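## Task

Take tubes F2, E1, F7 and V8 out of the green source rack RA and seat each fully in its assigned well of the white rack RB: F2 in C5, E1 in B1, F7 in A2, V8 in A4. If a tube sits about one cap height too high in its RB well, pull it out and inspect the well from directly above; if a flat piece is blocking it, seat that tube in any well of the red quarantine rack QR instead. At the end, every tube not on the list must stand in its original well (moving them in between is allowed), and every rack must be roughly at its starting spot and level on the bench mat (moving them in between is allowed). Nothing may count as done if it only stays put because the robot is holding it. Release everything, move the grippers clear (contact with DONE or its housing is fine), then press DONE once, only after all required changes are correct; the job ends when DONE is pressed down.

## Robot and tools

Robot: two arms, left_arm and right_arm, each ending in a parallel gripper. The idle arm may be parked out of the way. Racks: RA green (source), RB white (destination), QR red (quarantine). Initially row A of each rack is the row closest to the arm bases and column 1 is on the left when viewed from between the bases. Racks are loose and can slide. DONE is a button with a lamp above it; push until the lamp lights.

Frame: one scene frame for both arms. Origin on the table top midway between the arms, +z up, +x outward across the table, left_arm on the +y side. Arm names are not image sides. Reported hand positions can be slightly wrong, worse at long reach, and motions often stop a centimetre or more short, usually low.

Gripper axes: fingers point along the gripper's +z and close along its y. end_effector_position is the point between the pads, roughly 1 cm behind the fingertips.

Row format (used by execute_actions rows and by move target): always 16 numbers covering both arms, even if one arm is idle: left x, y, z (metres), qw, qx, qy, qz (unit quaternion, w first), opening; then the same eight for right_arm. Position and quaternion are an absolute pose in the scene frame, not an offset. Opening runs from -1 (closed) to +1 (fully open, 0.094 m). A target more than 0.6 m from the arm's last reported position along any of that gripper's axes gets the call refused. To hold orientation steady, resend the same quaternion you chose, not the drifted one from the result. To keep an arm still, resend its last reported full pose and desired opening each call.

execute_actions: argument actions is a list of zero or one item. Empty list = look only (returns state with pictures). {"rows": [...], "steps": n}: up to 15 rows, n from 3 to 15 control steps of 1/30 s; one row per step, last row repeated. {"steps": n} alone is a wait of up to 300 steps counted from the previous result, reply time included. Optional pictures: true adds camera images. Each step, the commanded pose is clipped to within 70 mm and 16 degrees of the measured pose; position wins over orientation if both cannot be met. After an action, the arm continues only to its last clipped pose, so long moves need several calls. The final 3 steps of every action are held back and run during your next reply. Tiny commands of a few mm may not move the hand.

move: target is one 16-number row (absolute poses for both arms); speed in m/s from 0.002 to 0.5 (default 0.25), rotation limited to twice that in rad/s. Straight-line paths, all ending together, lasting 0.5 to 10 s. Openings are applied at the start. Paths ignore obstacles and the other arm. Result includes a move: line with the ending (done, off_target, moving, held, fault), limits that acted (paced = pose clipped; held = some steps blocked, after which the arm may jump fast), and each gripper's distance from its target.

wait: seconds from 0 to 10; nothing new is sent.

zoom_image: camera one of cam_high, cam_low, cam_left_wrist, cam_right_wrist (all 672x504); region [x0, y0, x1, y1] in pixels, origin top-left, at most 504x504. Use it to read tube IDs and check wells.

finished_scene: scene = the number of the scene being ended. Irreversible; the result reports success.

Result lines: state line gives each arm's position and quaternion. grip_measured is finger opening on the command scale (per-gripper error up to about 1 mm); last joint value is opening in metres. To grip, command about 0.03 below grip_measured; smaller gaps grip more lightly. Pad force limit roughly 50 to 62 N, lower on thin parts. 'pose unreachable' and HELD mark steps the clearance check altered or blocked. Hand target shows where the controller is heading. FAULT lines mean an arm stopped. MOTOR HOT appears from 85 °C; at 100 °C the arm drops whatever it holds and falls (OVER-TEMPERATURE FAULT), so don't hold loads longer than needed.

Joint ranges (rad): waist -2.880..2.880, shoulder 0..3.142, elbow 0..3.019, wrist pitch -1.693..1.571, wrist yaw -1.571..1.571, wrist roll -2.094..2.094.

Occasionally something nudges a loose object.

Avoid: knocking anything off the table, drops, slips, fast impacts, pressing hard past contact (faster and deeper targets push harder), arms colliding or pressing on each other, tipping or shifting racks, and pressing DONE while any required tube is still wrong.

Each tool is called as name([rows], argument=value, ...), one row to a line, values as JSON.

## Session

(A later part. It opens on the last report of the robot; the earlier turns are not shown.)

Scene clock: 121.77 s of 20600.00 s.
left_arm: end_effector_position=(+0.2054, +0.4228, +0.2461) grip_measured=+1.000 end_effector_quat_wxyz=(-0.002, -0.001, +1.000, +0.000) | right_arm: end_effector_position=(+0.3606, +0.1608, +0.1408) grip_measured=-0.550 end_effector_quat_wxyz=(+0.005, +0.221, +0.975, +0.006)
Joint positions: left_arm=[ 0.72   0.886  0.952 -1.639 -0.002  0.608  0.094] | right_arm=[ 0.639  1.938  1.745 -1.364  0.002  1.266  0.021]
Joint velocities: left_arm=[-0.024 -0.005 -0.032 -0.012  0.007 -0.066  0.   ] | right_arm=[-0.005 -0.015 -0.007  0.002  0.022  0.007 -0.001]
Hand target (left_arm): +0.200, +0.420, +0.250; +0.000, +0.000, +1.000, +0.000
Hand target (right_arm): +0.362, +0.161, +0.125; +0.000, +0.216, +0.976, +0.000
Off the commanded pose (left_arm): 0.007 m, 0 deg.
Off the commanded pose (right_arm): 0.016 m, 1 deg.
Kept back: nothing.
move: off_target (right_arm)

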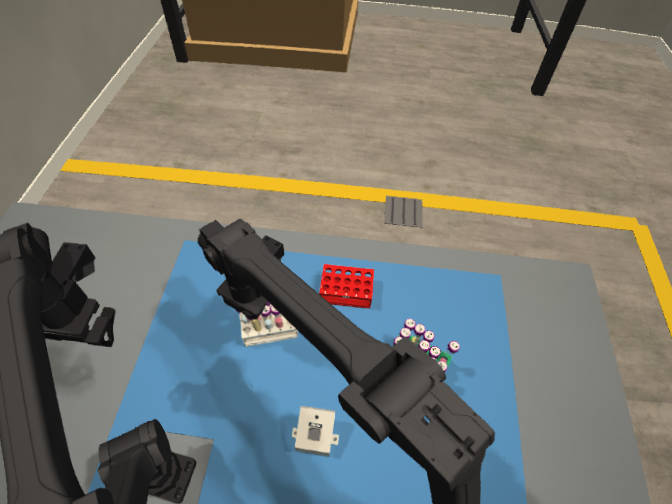

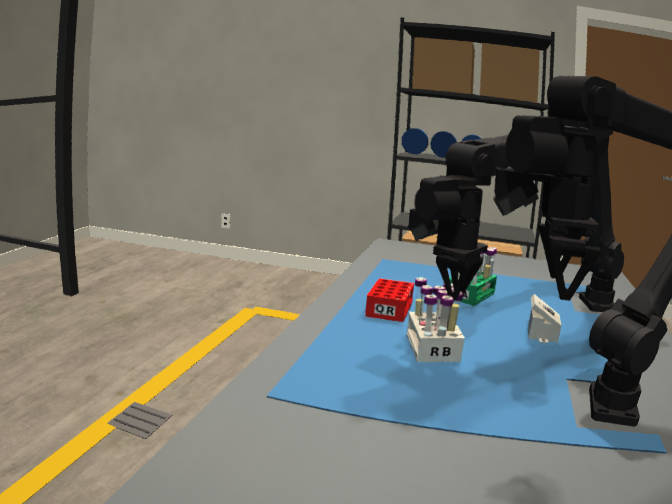

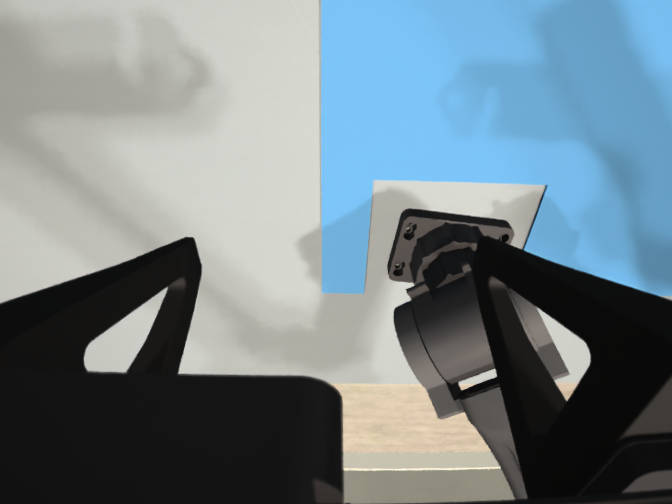

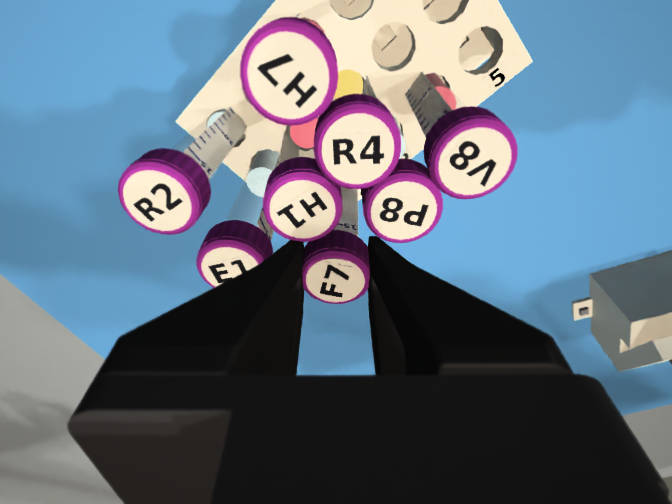

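execute_actions([
  {"rows":[[0.2,0.42,0.25,0,0,1,0,1,0.362,0.161,0.138,0,0.216,0.976,0,-0.44]],"steps":12},
])

move(target=[0.2,0.42,0.25,0,0,1,0,1,0.365,0.165,0.2,0.013,0.216,0.976,0.021,-0.44], speed=0.08)

move(target=[0.2,0.42,0.25,0,0,1,0,1,0.2,-0.2,0.2,0.371,-0.224,0.896,0.093,-0.6], speed=0.3)

move(target=[0.2,0.42,0.25,0,0,1,0,1,0.215,-0.277,0.05,0.371,-0.224,0.896,0.093,-0.6], speed=0.15)

zoom_image(camera="cam_low", region=[380,230,560,370])

Scene clock: 122.43 s of 20600.00 s.
left_arm: end_effector_position=(+0.2054, +0.4228, +0.2461) grip_measured=+1.000 end_effector_quat_wxyz=(-0.002, -0.001, +1.000, +0.000) | right_arm: end_effector_position=(+0.3599, +0.1600, +0.1408) grip_measured=-0.442 end_effector_quat_wxyz=(+0.004, +0.221, +0.975, +0.004)
Joint positions: left_arm=[ 0.72   0.886  0.952 -1.639 -0.002  0.608  0.094] | right_arm=[ 0.639  1.938  1.745 -1.368  0.002  1.266  0.026]
Joint velocities: left_arm=[-0.005 -0.005 -0.002  0.007 -0.051 -0.066  0.   ] | right_arm=[-0.005 -0.015  0.002 -0.012  0.037 -0.037 -0.002]
Steps of this call (steps 1 to 11: nothing new was sent; steps 12 to 20: the first 9 steps of this action). Readings (end_effector_position):
12: left_arm (+0.2054, +0.4228, +0.2461) | right_arm (+0.3604, +0.1606, +0.1408)
13: left_arm (+0.2054, +0.4228, +0.2461) | right_arm (+0.3602, +0.1604, +0.1408)
15: left_arm (+0.2054, +0.4228, +0.2461) | right_arm (+0.3599, +0.1601, +0.1408)
19: left_arm (+0.2054, +0.4228, +0.2461) | right_arm (+0.3599, +0.1600, +0.1408)
20: the state above

Scene clock: 123.90 s of 20600.00 s.
left_arm: end_effector_position=(+0.2054, +0.4228, +0.2461) grip_measured=+1.000 end_effector_quat_wxyz=(-0.002, -0.001, +1.000, +0.000) | right_arm: end_effector_position=(+0.3548, +0.1546, +0.1709) grip_measured=-0.442 end_effector_quat_wxyz=(-0.001, +0.221, +0.975, -0.004)
Joint positions: left_arm=[ 0.72   0.886  0.952 -1.639 -0.002  0.608  0.094] | right_arm=[ 0.639  1.917  1.793 -1.456  0.002  1.266  0.026]
Joint velocities: left_arm=[-0.005 -0.005 -0.032 -0.002 -0.051  0.007  0.   ] | right_arm=[-0.015 -0.005 -0.017  0.012 -0.066  0.037  0.001]
Hand target (left_arm): +0.200, +0.420, +0.250; +0.000, +0.000, +1.000, +0.000
Hand target (right_arm): +0.364, +0.163, +0.200; +0.013, +0.216, +0.976, +0.021
Off your previous action's commanded pose (left_arm): 0.007 m, 0 deg at its last step (step 3 of this call).
Off your previous action's commanded pose (right_arm): 0.004 m, 1 deg at its last step (step 3 of this call).
Off the commanded pose (left_arm): 0.007 m, 0 deg.
Off the commanded pose (right_arm): 0.032 m, 3 deg.
Kept back: nothing.
move: off_target (right_arm)

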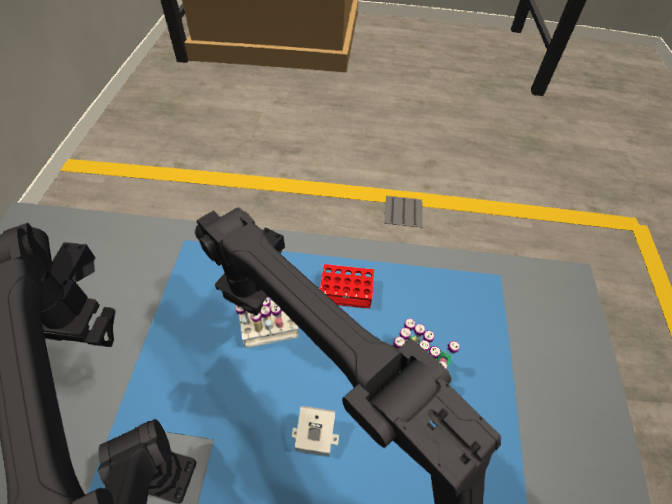

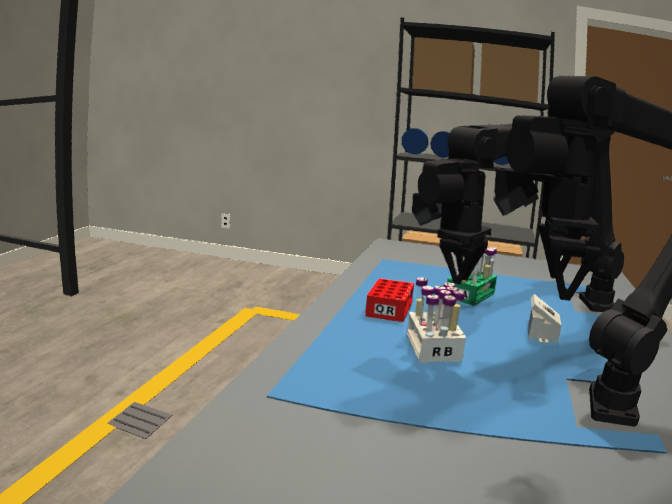

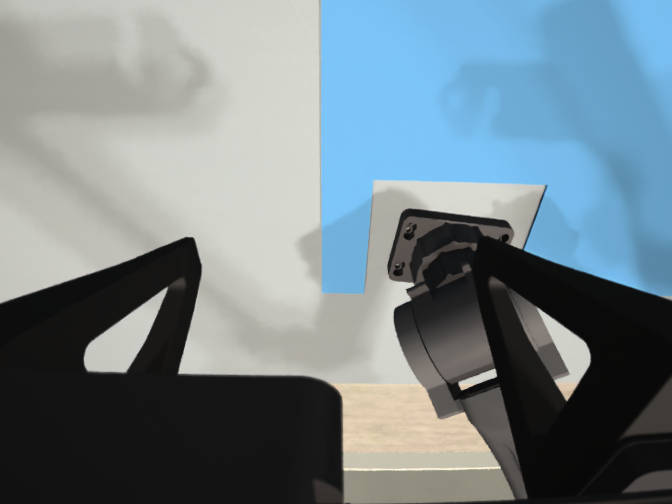

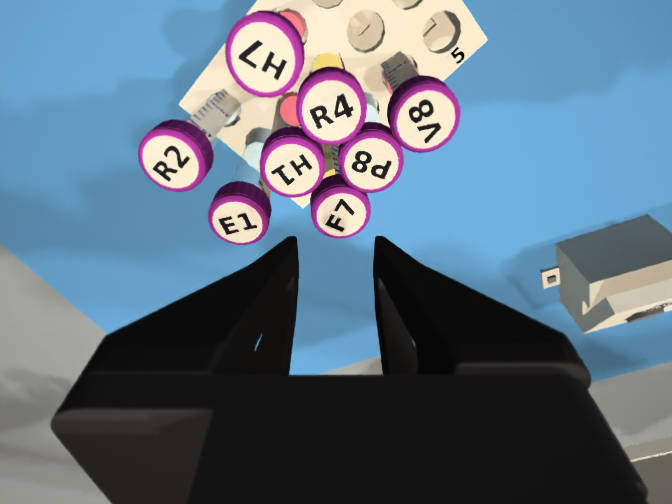

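Scene clock: 126.67 s of 20600.00 s.
left_arm: end_effector_position=(+0.2054, +0.4228, +0.2461) grip_measured=+1.000 end_effector_quat_wxyz=(-0.002, -0.001, +1.000, +0.000) | right_arm: end_effector_position=(+0.1958, -0.1951, +0.2030) grip_measured=-0.598 end_effector_quat_wxyz=(+0.382, -0.219, +0.893, +0.096)
Joint positions: left_arm=[ 0.72   0.886  0.952 -1.639 -0.002  0.608  0.094] | right_arm=[-0.     0.416  0.49  -0.858 -0.219 -0.208  0.019]
Joint velocities: left_arm=[ 0.005 -0.005 -0.012  0.002  0.051 -0.022  0.   ] | right_arm=[-0.005  0.005 -0.007  0.012 -0.022 -0.037 -0.001]
Hand target (left_arm): +0.200, +0.420, +0.250; +0.000, +0.000, +1.000, +0.000
Hand target (right_arm): +0.193, -0.196, +0.195; +0.371, -0.225, +0.896, +0.094
Off the commanded pose (left_arm): 0.007 m, 0 deg.
Off the commanded pose (right_arm): 0.007 m, 1 deg.
Kept back: nothing.
move: done

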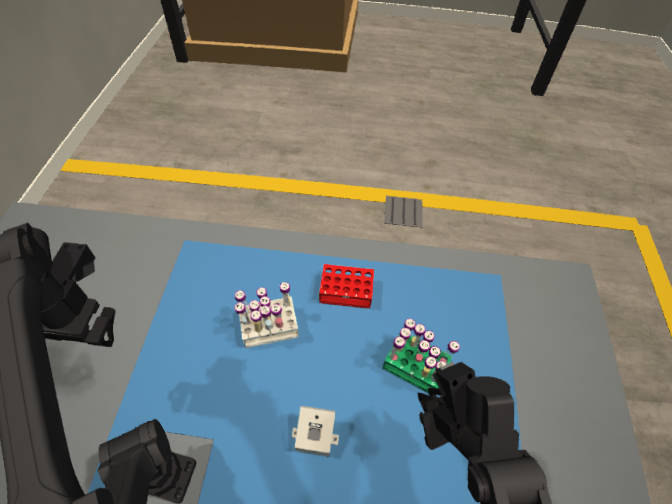

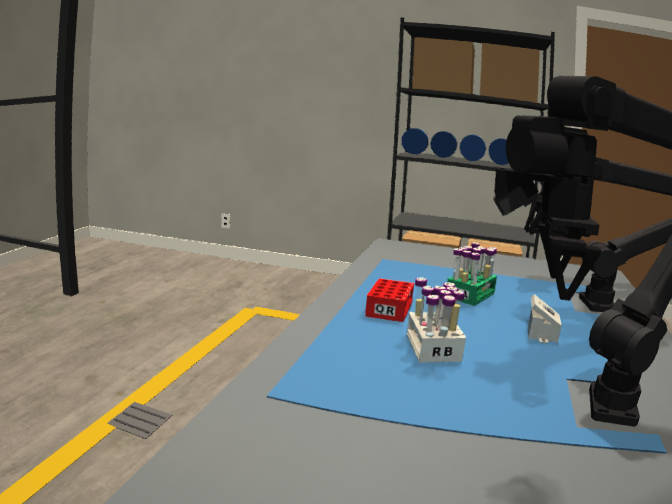

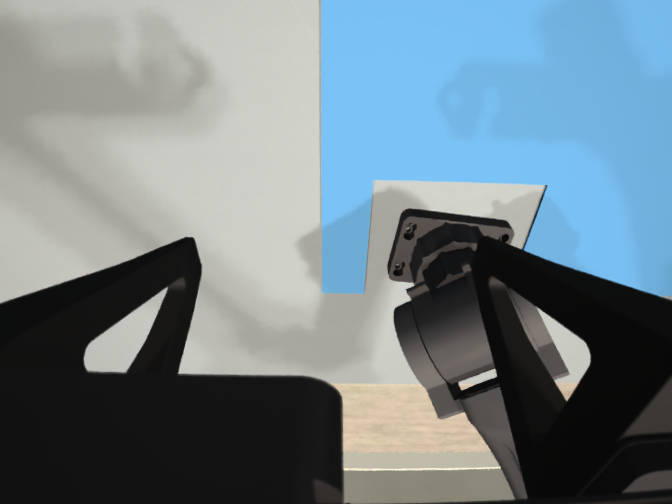

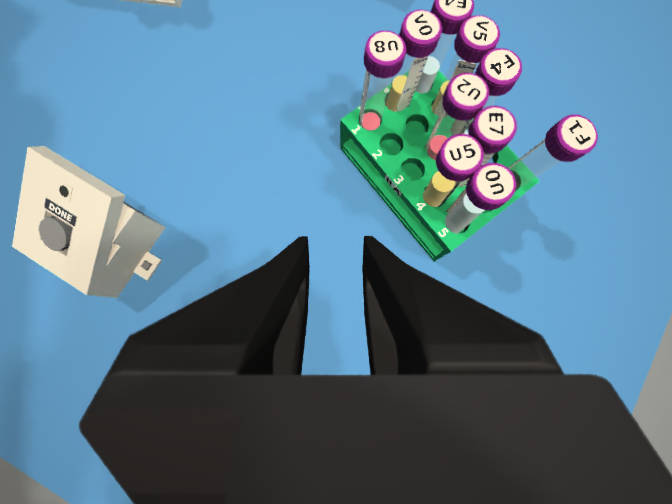

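Scene clock: 128.37 s of 20600.00 s.
left_arm: end_effector_position=(+0.2054, +0.4228, +0.2461) grip_measured=+1.000 end_effector_quat_wxyz=(-0.002, -0.001, +1.000, +0.000) | right_arm: end_effector_position=(+0.2149, -0.2766, +0.0516) grip_measured=-0.598 end_effector_quat_wxyz=(+0.366, -0.218, +0.900, +0.095)
Joint positions: left_arm=[ 0.72   0.886  0.952 -1.639 -0.002  0.608  0.094] | right_arm=[-0.521  0.814  0.211 -0.383 -0.544 -0.646  0.019]
Joint velocities: left_arm=[-0.015 -0.005 -0.012  0.012 -0.022  0.007  0.   ] | right_arm=[-0.005 -0.005  0.002  0.002 -0.051 -0.022 -0.   ]
Hand target (left_arm): +0.200, +0.420, +0.250; +0.000, +0.000, +1.000, +0.000
Hand target (right_arm): +0.215, -0.277, +0.050; +0.370, -0.224, +0.897, +0.091
Off the commanded pose (left_arm): 0.007 m, 0 deg.
Off the commanded pose (right_arm): 0.002 m, 1 deg.
Kept back: nothing.
move: done

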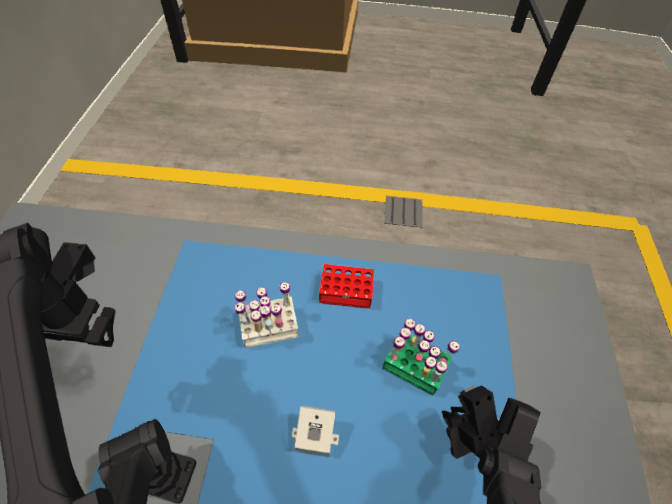

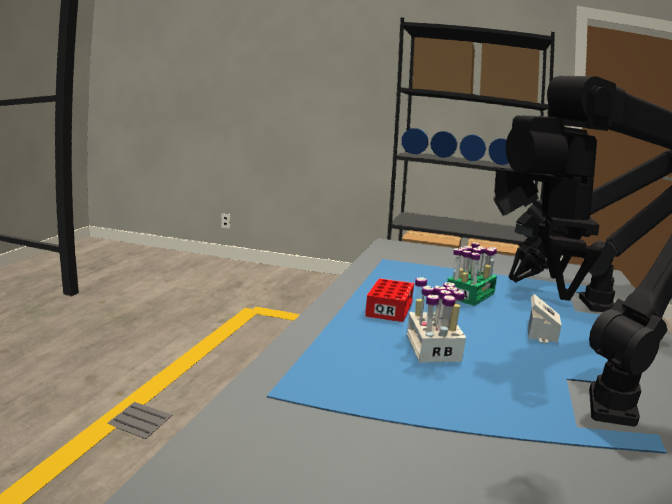

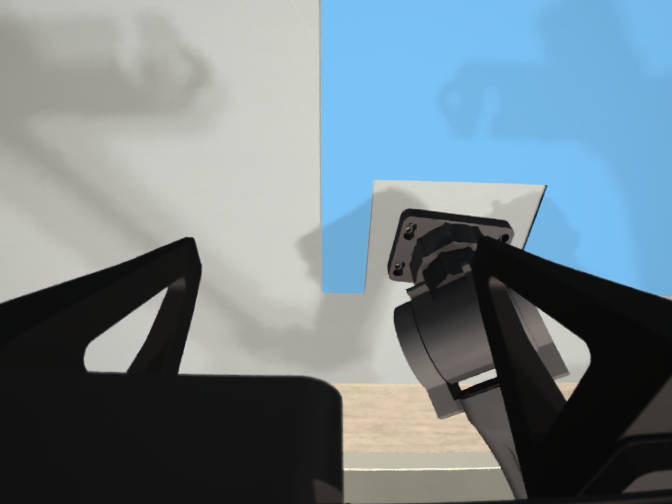

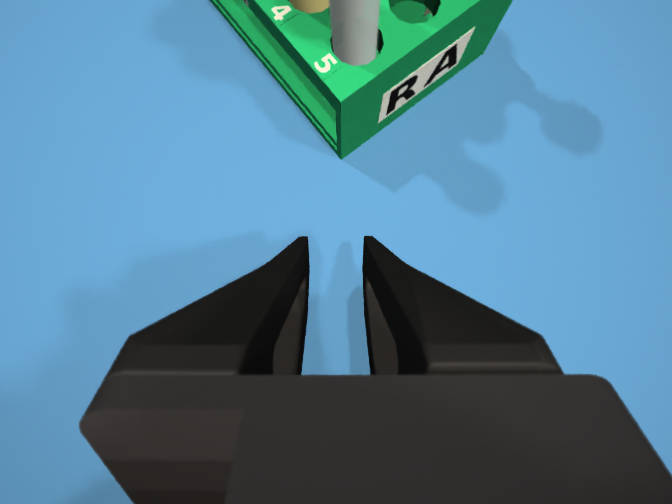

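Region (380, 230, 560, 370) of cam_low's 672x504 image, scaled by 2.800, with more detail than that image has.

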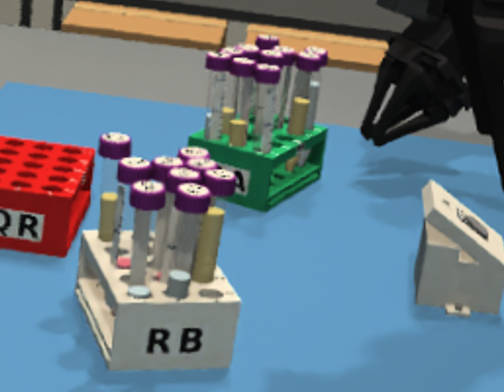

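move(target=[0.2,0.42,0.25,0,0,1,0,1,0.272,-0.247,0.062,0.371,-0.224,0.896,0.093,-0.7], speed=0.04)

Scene clock: 130.57 s of 20600.00 s.
left_arm: end_effector_position=(+0.2054, +0.4228, +0.2461) grip_measured=+1.000 end_effector_quat_wxyz=(-0.002, -0.001, +1.000, +0.000) | right_arm: end_effector_position=(+0.2452, -0.2468, +0.0422) grip_measured=-0.698 end_effector_quat_wxyz=(+0.348, -0.223, +0.905, +0.101)
Joint positions: left_arm=[ 0.72   0.886  0.952 -1.639 -0.002  0.608  0.094] | right_arm=[-0.321  0.976  0.252 -0.222 -0.429 -0.482  0.014]
Joint velocities: left_arm=[-0.005 -0.005 -0.022 -0.007 -0.022  0.007  0.   ] | right_arm=[-0.005  0.015 -0.012 -0.012 -0.051  0.007 -0.   ]
Hand target (left_arm): +0.200, +0.420, +0.250; +0.000, +0.000, +1.000, +0.000
Hand target (right_arm): +0.270, -0.248, +0.064; +0.372, -0.224, +0.896, +0.094
Off the commanded pose (left_arm): 0.007 m, 0 deg.
Off the commanded pose (right_arm): 0.033 m, 3 deg.
Kept back: nothing.
move: off_target (right_arm)

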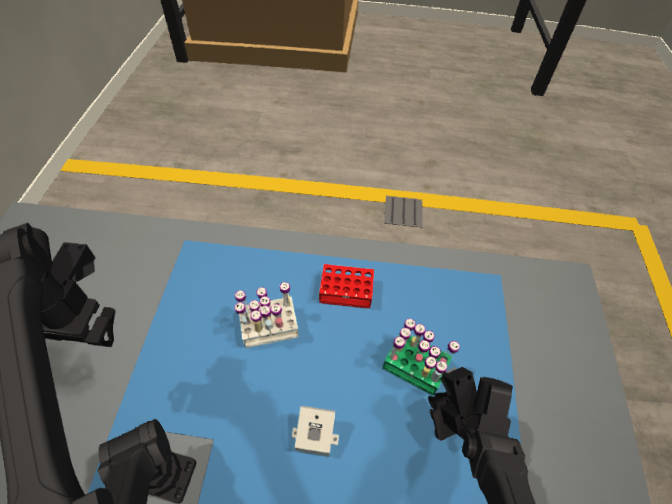

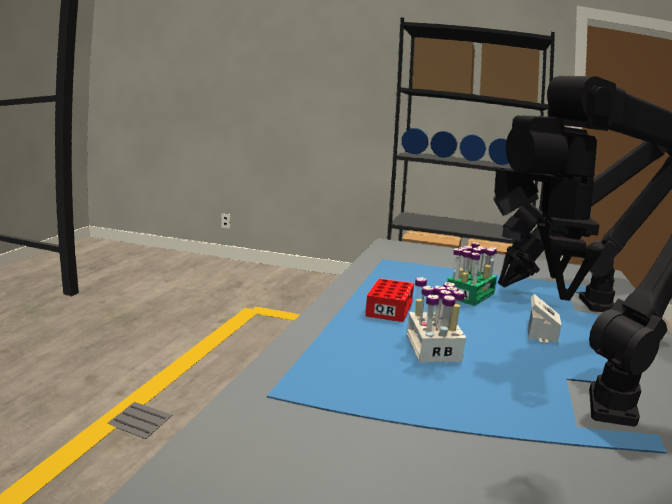

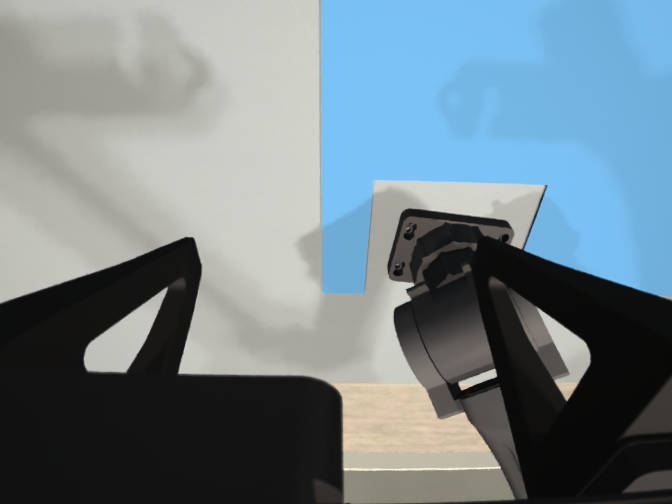

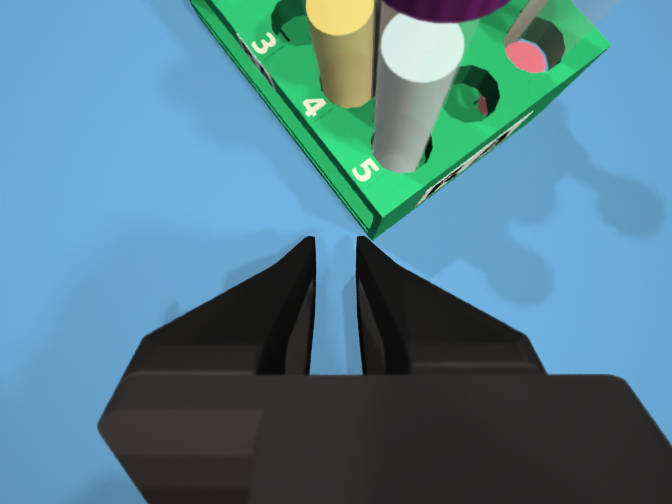

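move(target=[0.2,0.42,0.25,0,0,1,0,1,0.274,-0.262,0.075,0.485,-0.21,0.84,0.121,-0.65], speed=0.08)

zoom_image(camera="cam_low", region=[420,200,580,320])

Scene clock: 133.03 s of 20600.00 s.
left_arm: end_effector_position=(+0.2054, +0.4228, +0.2461) grip_measured=+1.000 end_effector_quat_wxyz=(-0.002, -0.001, +1.000, +0.000) | right_arm: end_effector_position=(+0.2757, -0.2610, +0.0792) grip_measured=-0.652 end_effector_quat_wxyz=(+0.485, -0.220, +0.838, +0.118)
Joint positions: left_arm=[ 0.72   0.886  0.952 -1.639 -0.002  0.608  0.094] | right_arm=[-0.453  1.013  0.205  0.131 -0.644 -0.467  0.016]
Joint velocities: left_arm=[-0.005 -0.015  0.007 -0.002 -0.007  0.007  0.   ] | right_arm=[ 0.015  0.005  0.007 -0.007 -0.022  0.037  0.001]
Hand target (left_arm): +0.200, +0.420, +0.250; +0.000, +0.000, +1.000, +0.000
Hand target (right_arm): +0.274, -0.262, +0.075; +0.485, -0.211, +0.840, +0.122
Off the commanded pose (left_arm): 0.007 m, 0 deg.
Off the commanded pose (right_arm): 0.005 m, 1 deg.
Kept back: nothing.
move: done

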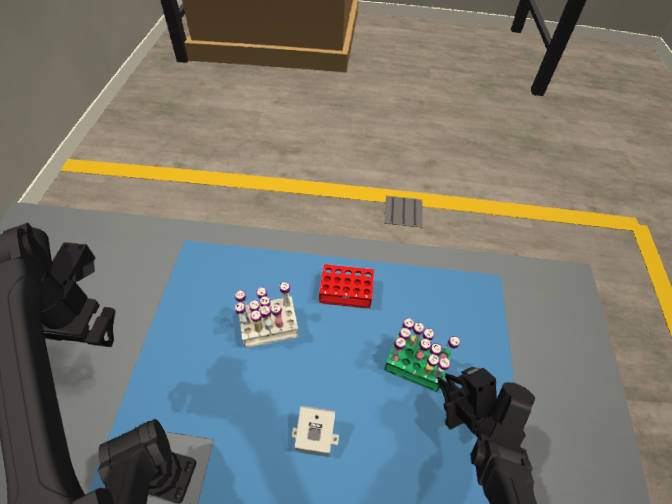

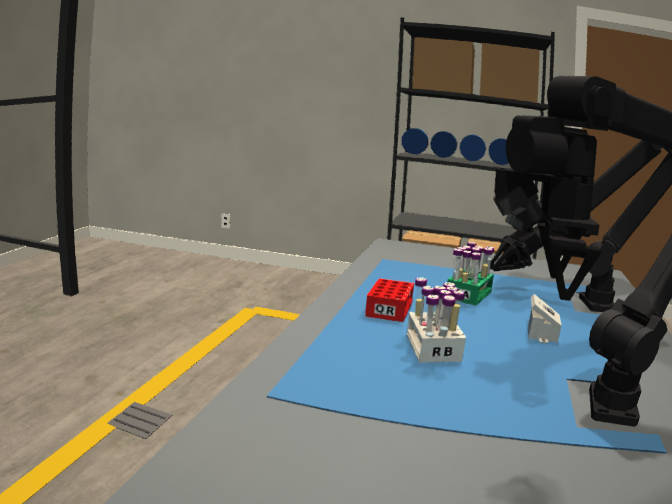

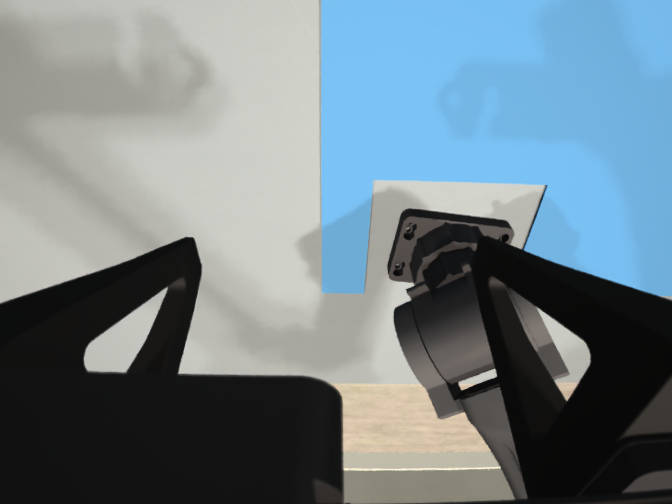

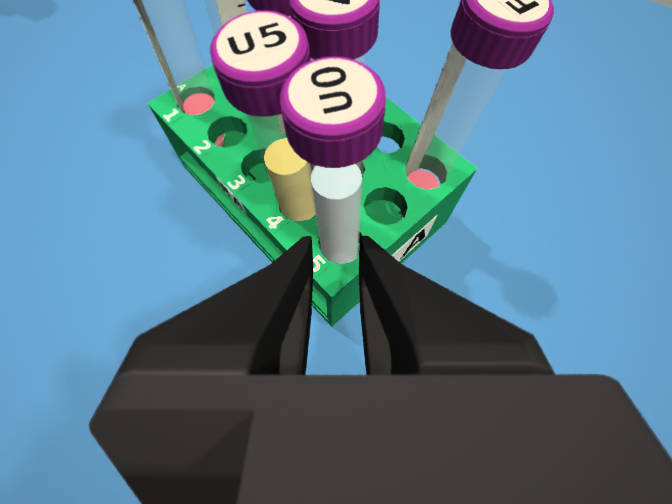

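Region (420, 200, 580, 320) of cam_low's 672x504 image, scaled by 3.150, with more detail than that image has; it fills the top 378 rows of this view, and the rest is white.

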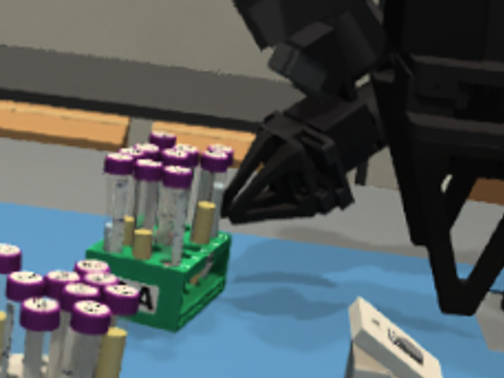

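move(target=[0.2,0.42,0.25,0,0,1,0,1,0.262,-0.305,0.075,0.485,-0.21,0.84,0.121,-1], speed=0.08)

move(target=[0.2,0.42,0.25,0,0,1,0,1,0.277,-0.30,0.04,0.485,-0.21,0.84,0.121,-1], speed=0.08)

Scene clock: 134.33 s of 20600.00 s.
left_arm: end_effector_position=(+0.2054, +0.4228, +0.2461) grip_measured=+1.000 end_effector_quat_wxyz=(-0.002, -0.001, +1.000, +0.000) | right_arm: end_effector_position=(+0.2543, -0.3002, +0.0693) grip_measured=-0.987 end_effector_quat_wxyz=(+0.482, -0.204, +0.843, +0.125)
Joint positions: left_arm=[ 0.72   0.886  0.952 -1.639 -0.002  0.608  0.094] | right_arm=[-0.675  1.029  0.205  0.012 -0.802 -0.631  0.001]
Joint velocities: left_arm=[ 0.005 -0.005  0.002 -0.002  0.007  0.051  0.   ] | right_arm=[-0.005 -0.015 -0.007 -0.007  0.037  0.022  0.001]
Hand target (left_arm): +0.200, +0.420, +0.250; +0.000, +0.000, +1.000, +0.000
Hand target (right_arm): +0.261, -0.305, +0.075; +0.485, -0.210, +0.840, +0.120
Off the commanded pose (left_arm): 0.007 m, 0 deg.
Off the commanded pose (right_arm): 0.011 m, 1 deg.
Kept back: nothing.
move: off_target (right_arm)

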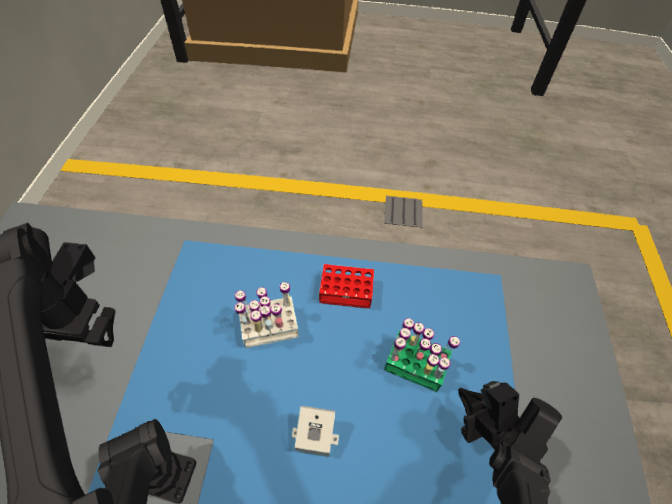

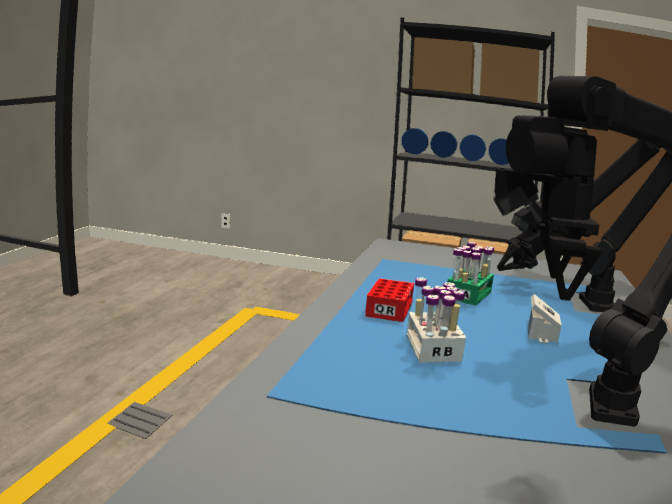

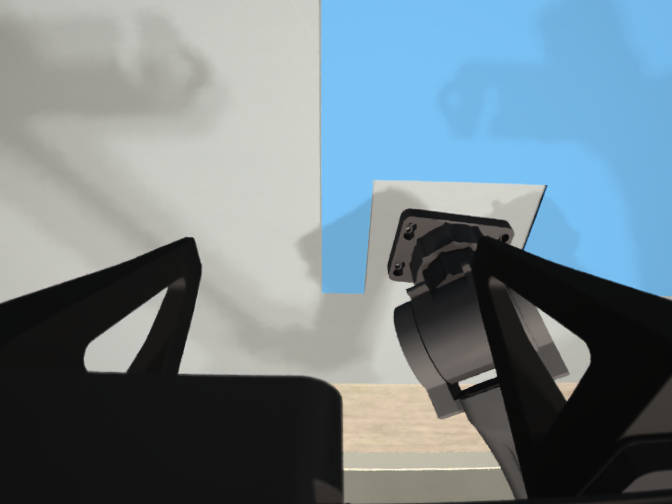

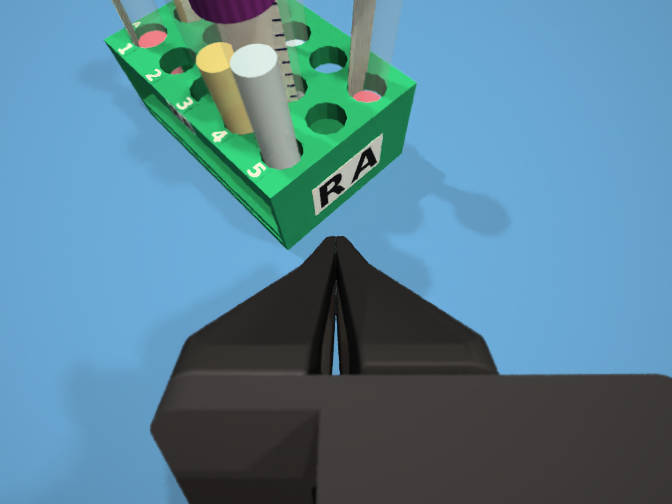

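Scene clock: 135.20 s of 20600.00 s.
left_arm: end_effector_position=(+0.2054, +0.4228, +0.2461) grip_measured=+1.000 end_effector_quat_wxyz=(-0.002, -0.001, +1.000, +0.000) | right_arm: end_effector_position=(+0.2723, -0.3003, +0.0376) grip_measured=-0.987 end_effector_quat_wxyz=(+0.481, -0.210, +0.842, +0.123)
Joint positions: left_arm=[ 0.72   0.886  0.952 -1.639 -0.002  0.608  0.094] | right_arm=[-0.635  1.275  0.205  0.28  -0.774 -0.61   0.001]
Joint velocities: left_arm=[ 0.015 -0.005  0.012 -0.017 -0.022 -0.037  0.   ] | right_arm=[-0.015  0.005  0.022 -0.002  0.095 -0.051  0.   ]
Hand target (left_arm): +0.200, +0.420, +0.250; +0.000, +0.000, +1.000, +0.000
Hand target (right_arm): +0.277, -0.301, +0.041; +0.485, -0.210, +0.840, +0.121
Off the commanded pose (left_arm): 0.007 m, 0 deg.
Off the commanded pose (right_arm): 0.005 m, 1 deg.
Kept back: nothing.
move: done

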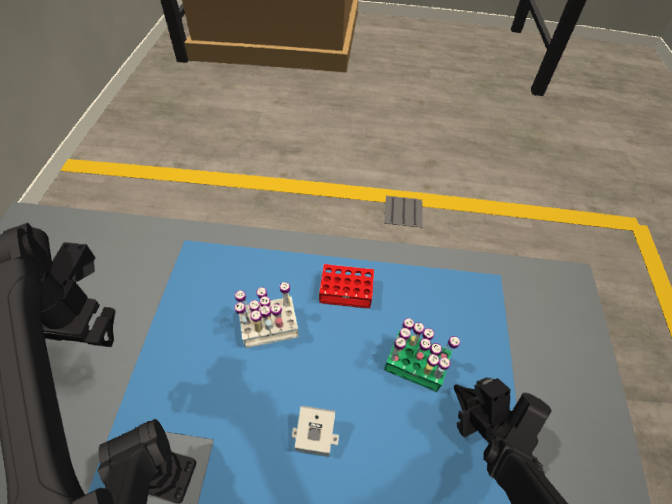

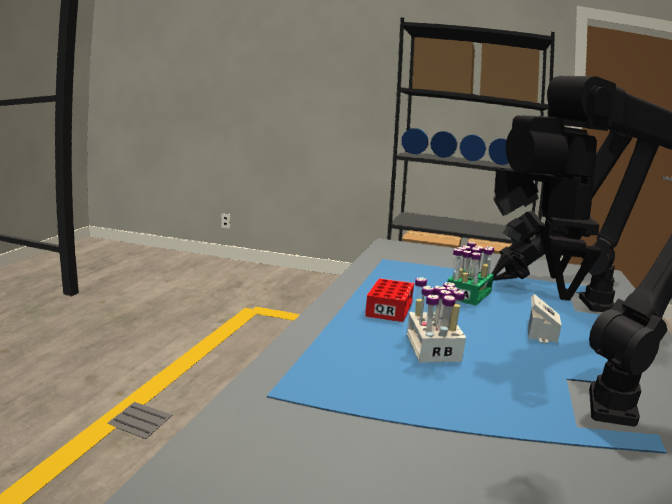

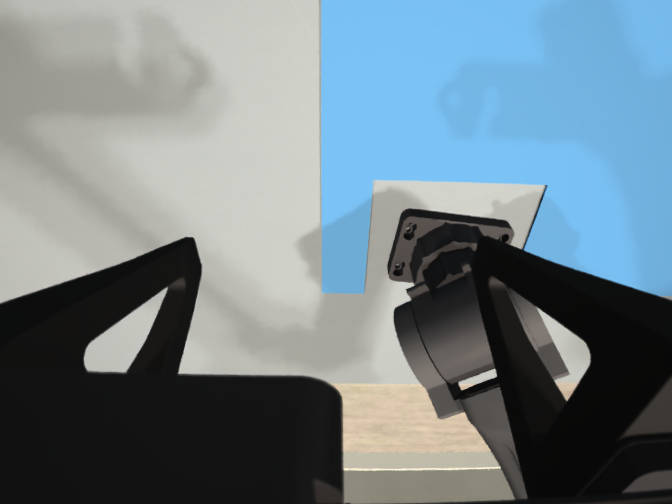

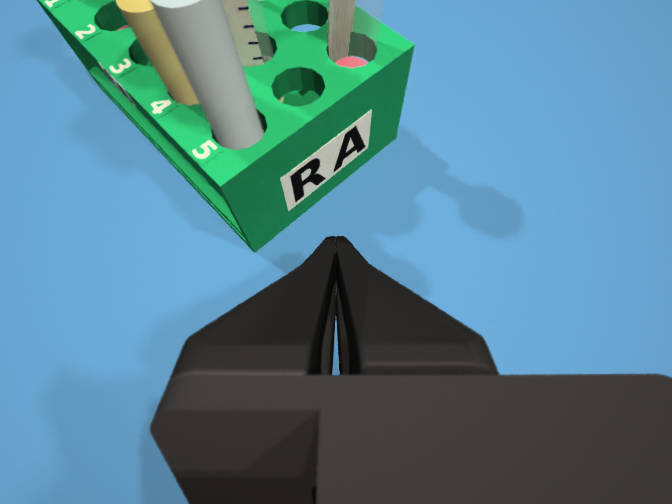

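move(target=[0.2,0.42,0.25,0,0,1,0,1,0.318,-0.258,0.055,0.485,-0.21,0.84,0.121,-1], speed=0.03)

Scene clock: 137.90 s of 20600.00 s.
left_arm: end_effector_position=(+0.2054, +0.4228, +0.2461) grip_measured=+1.000 end_effector_quat_wxyz=(-0.002, -0.001, +1.000, +0.000) | right_arm: end_effector_position=(+0.2944, -0.2586, +0.0398) grip_measured=-0.987 end_effector_quat_wxyz=(+0.465, -0.204, +0.852, +0.125)
Joint positions: left_arm=[ 0.72   0.886  0.952 -1.639 -0.002  0.608  0.094] | right_arm=[-0.41   1.277  0.219  0.355 -0.595 -0.416  0.001]
Joint velocities: left_arm=[-0.005 -0.015 -0.007 -0.007 -0.007 -0.007  0.   ] | right_arm=[-0.005 -0.005  0.017  0.002 -0.037  0.022 -0.   ]
Hand target (left_arm): +0.200, +0.420, +0.250; +0.000, +0.000, +1.000, +0.000
Hand target (right_arm): +0.317, -0.259, +0.056; +0.485, -0.210, +0.840, +0.122
Off the commanded pose (left_arm): 0.007 m, 0 deg.
Off the commanded pose (right_arm): 0.028 m, 3 deg.
Kept back: nothing.
move: off_target (right_arm)

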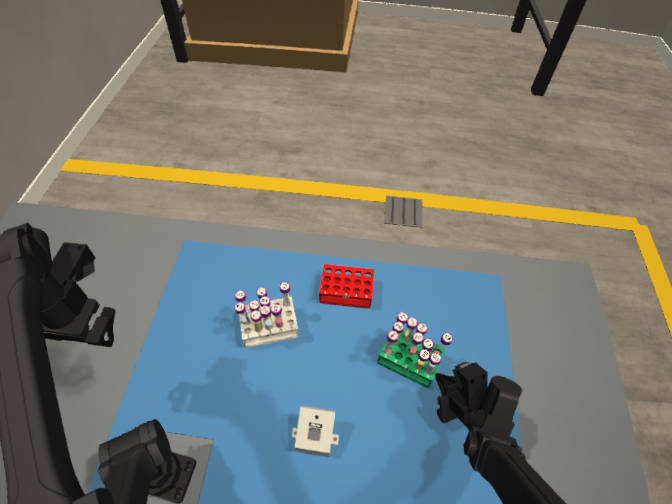

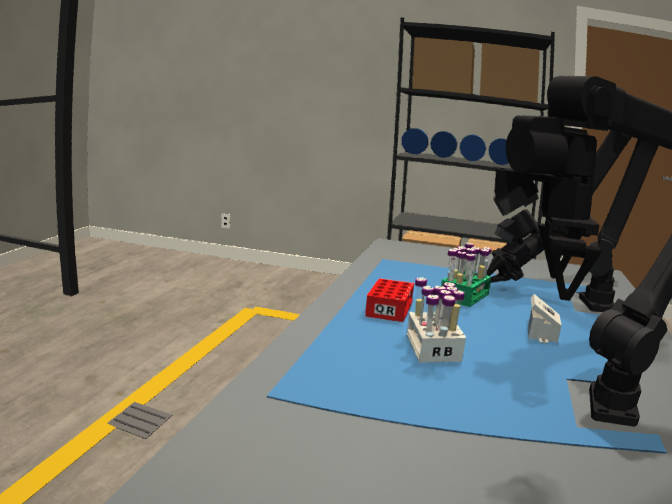

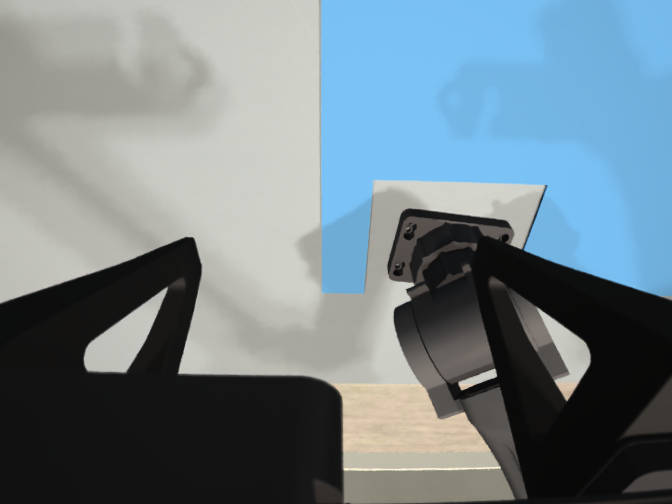

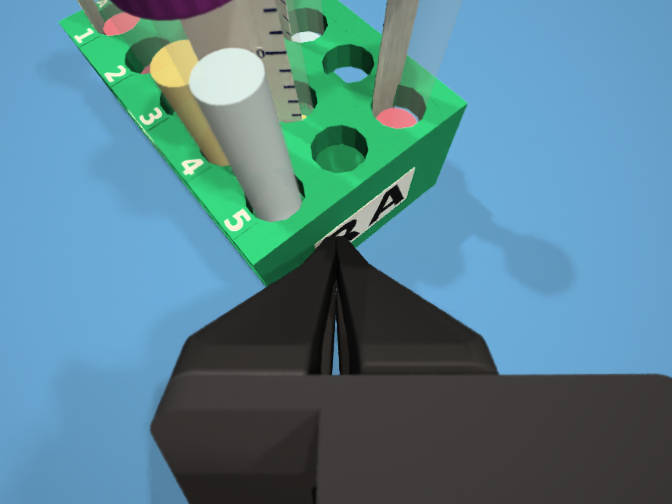

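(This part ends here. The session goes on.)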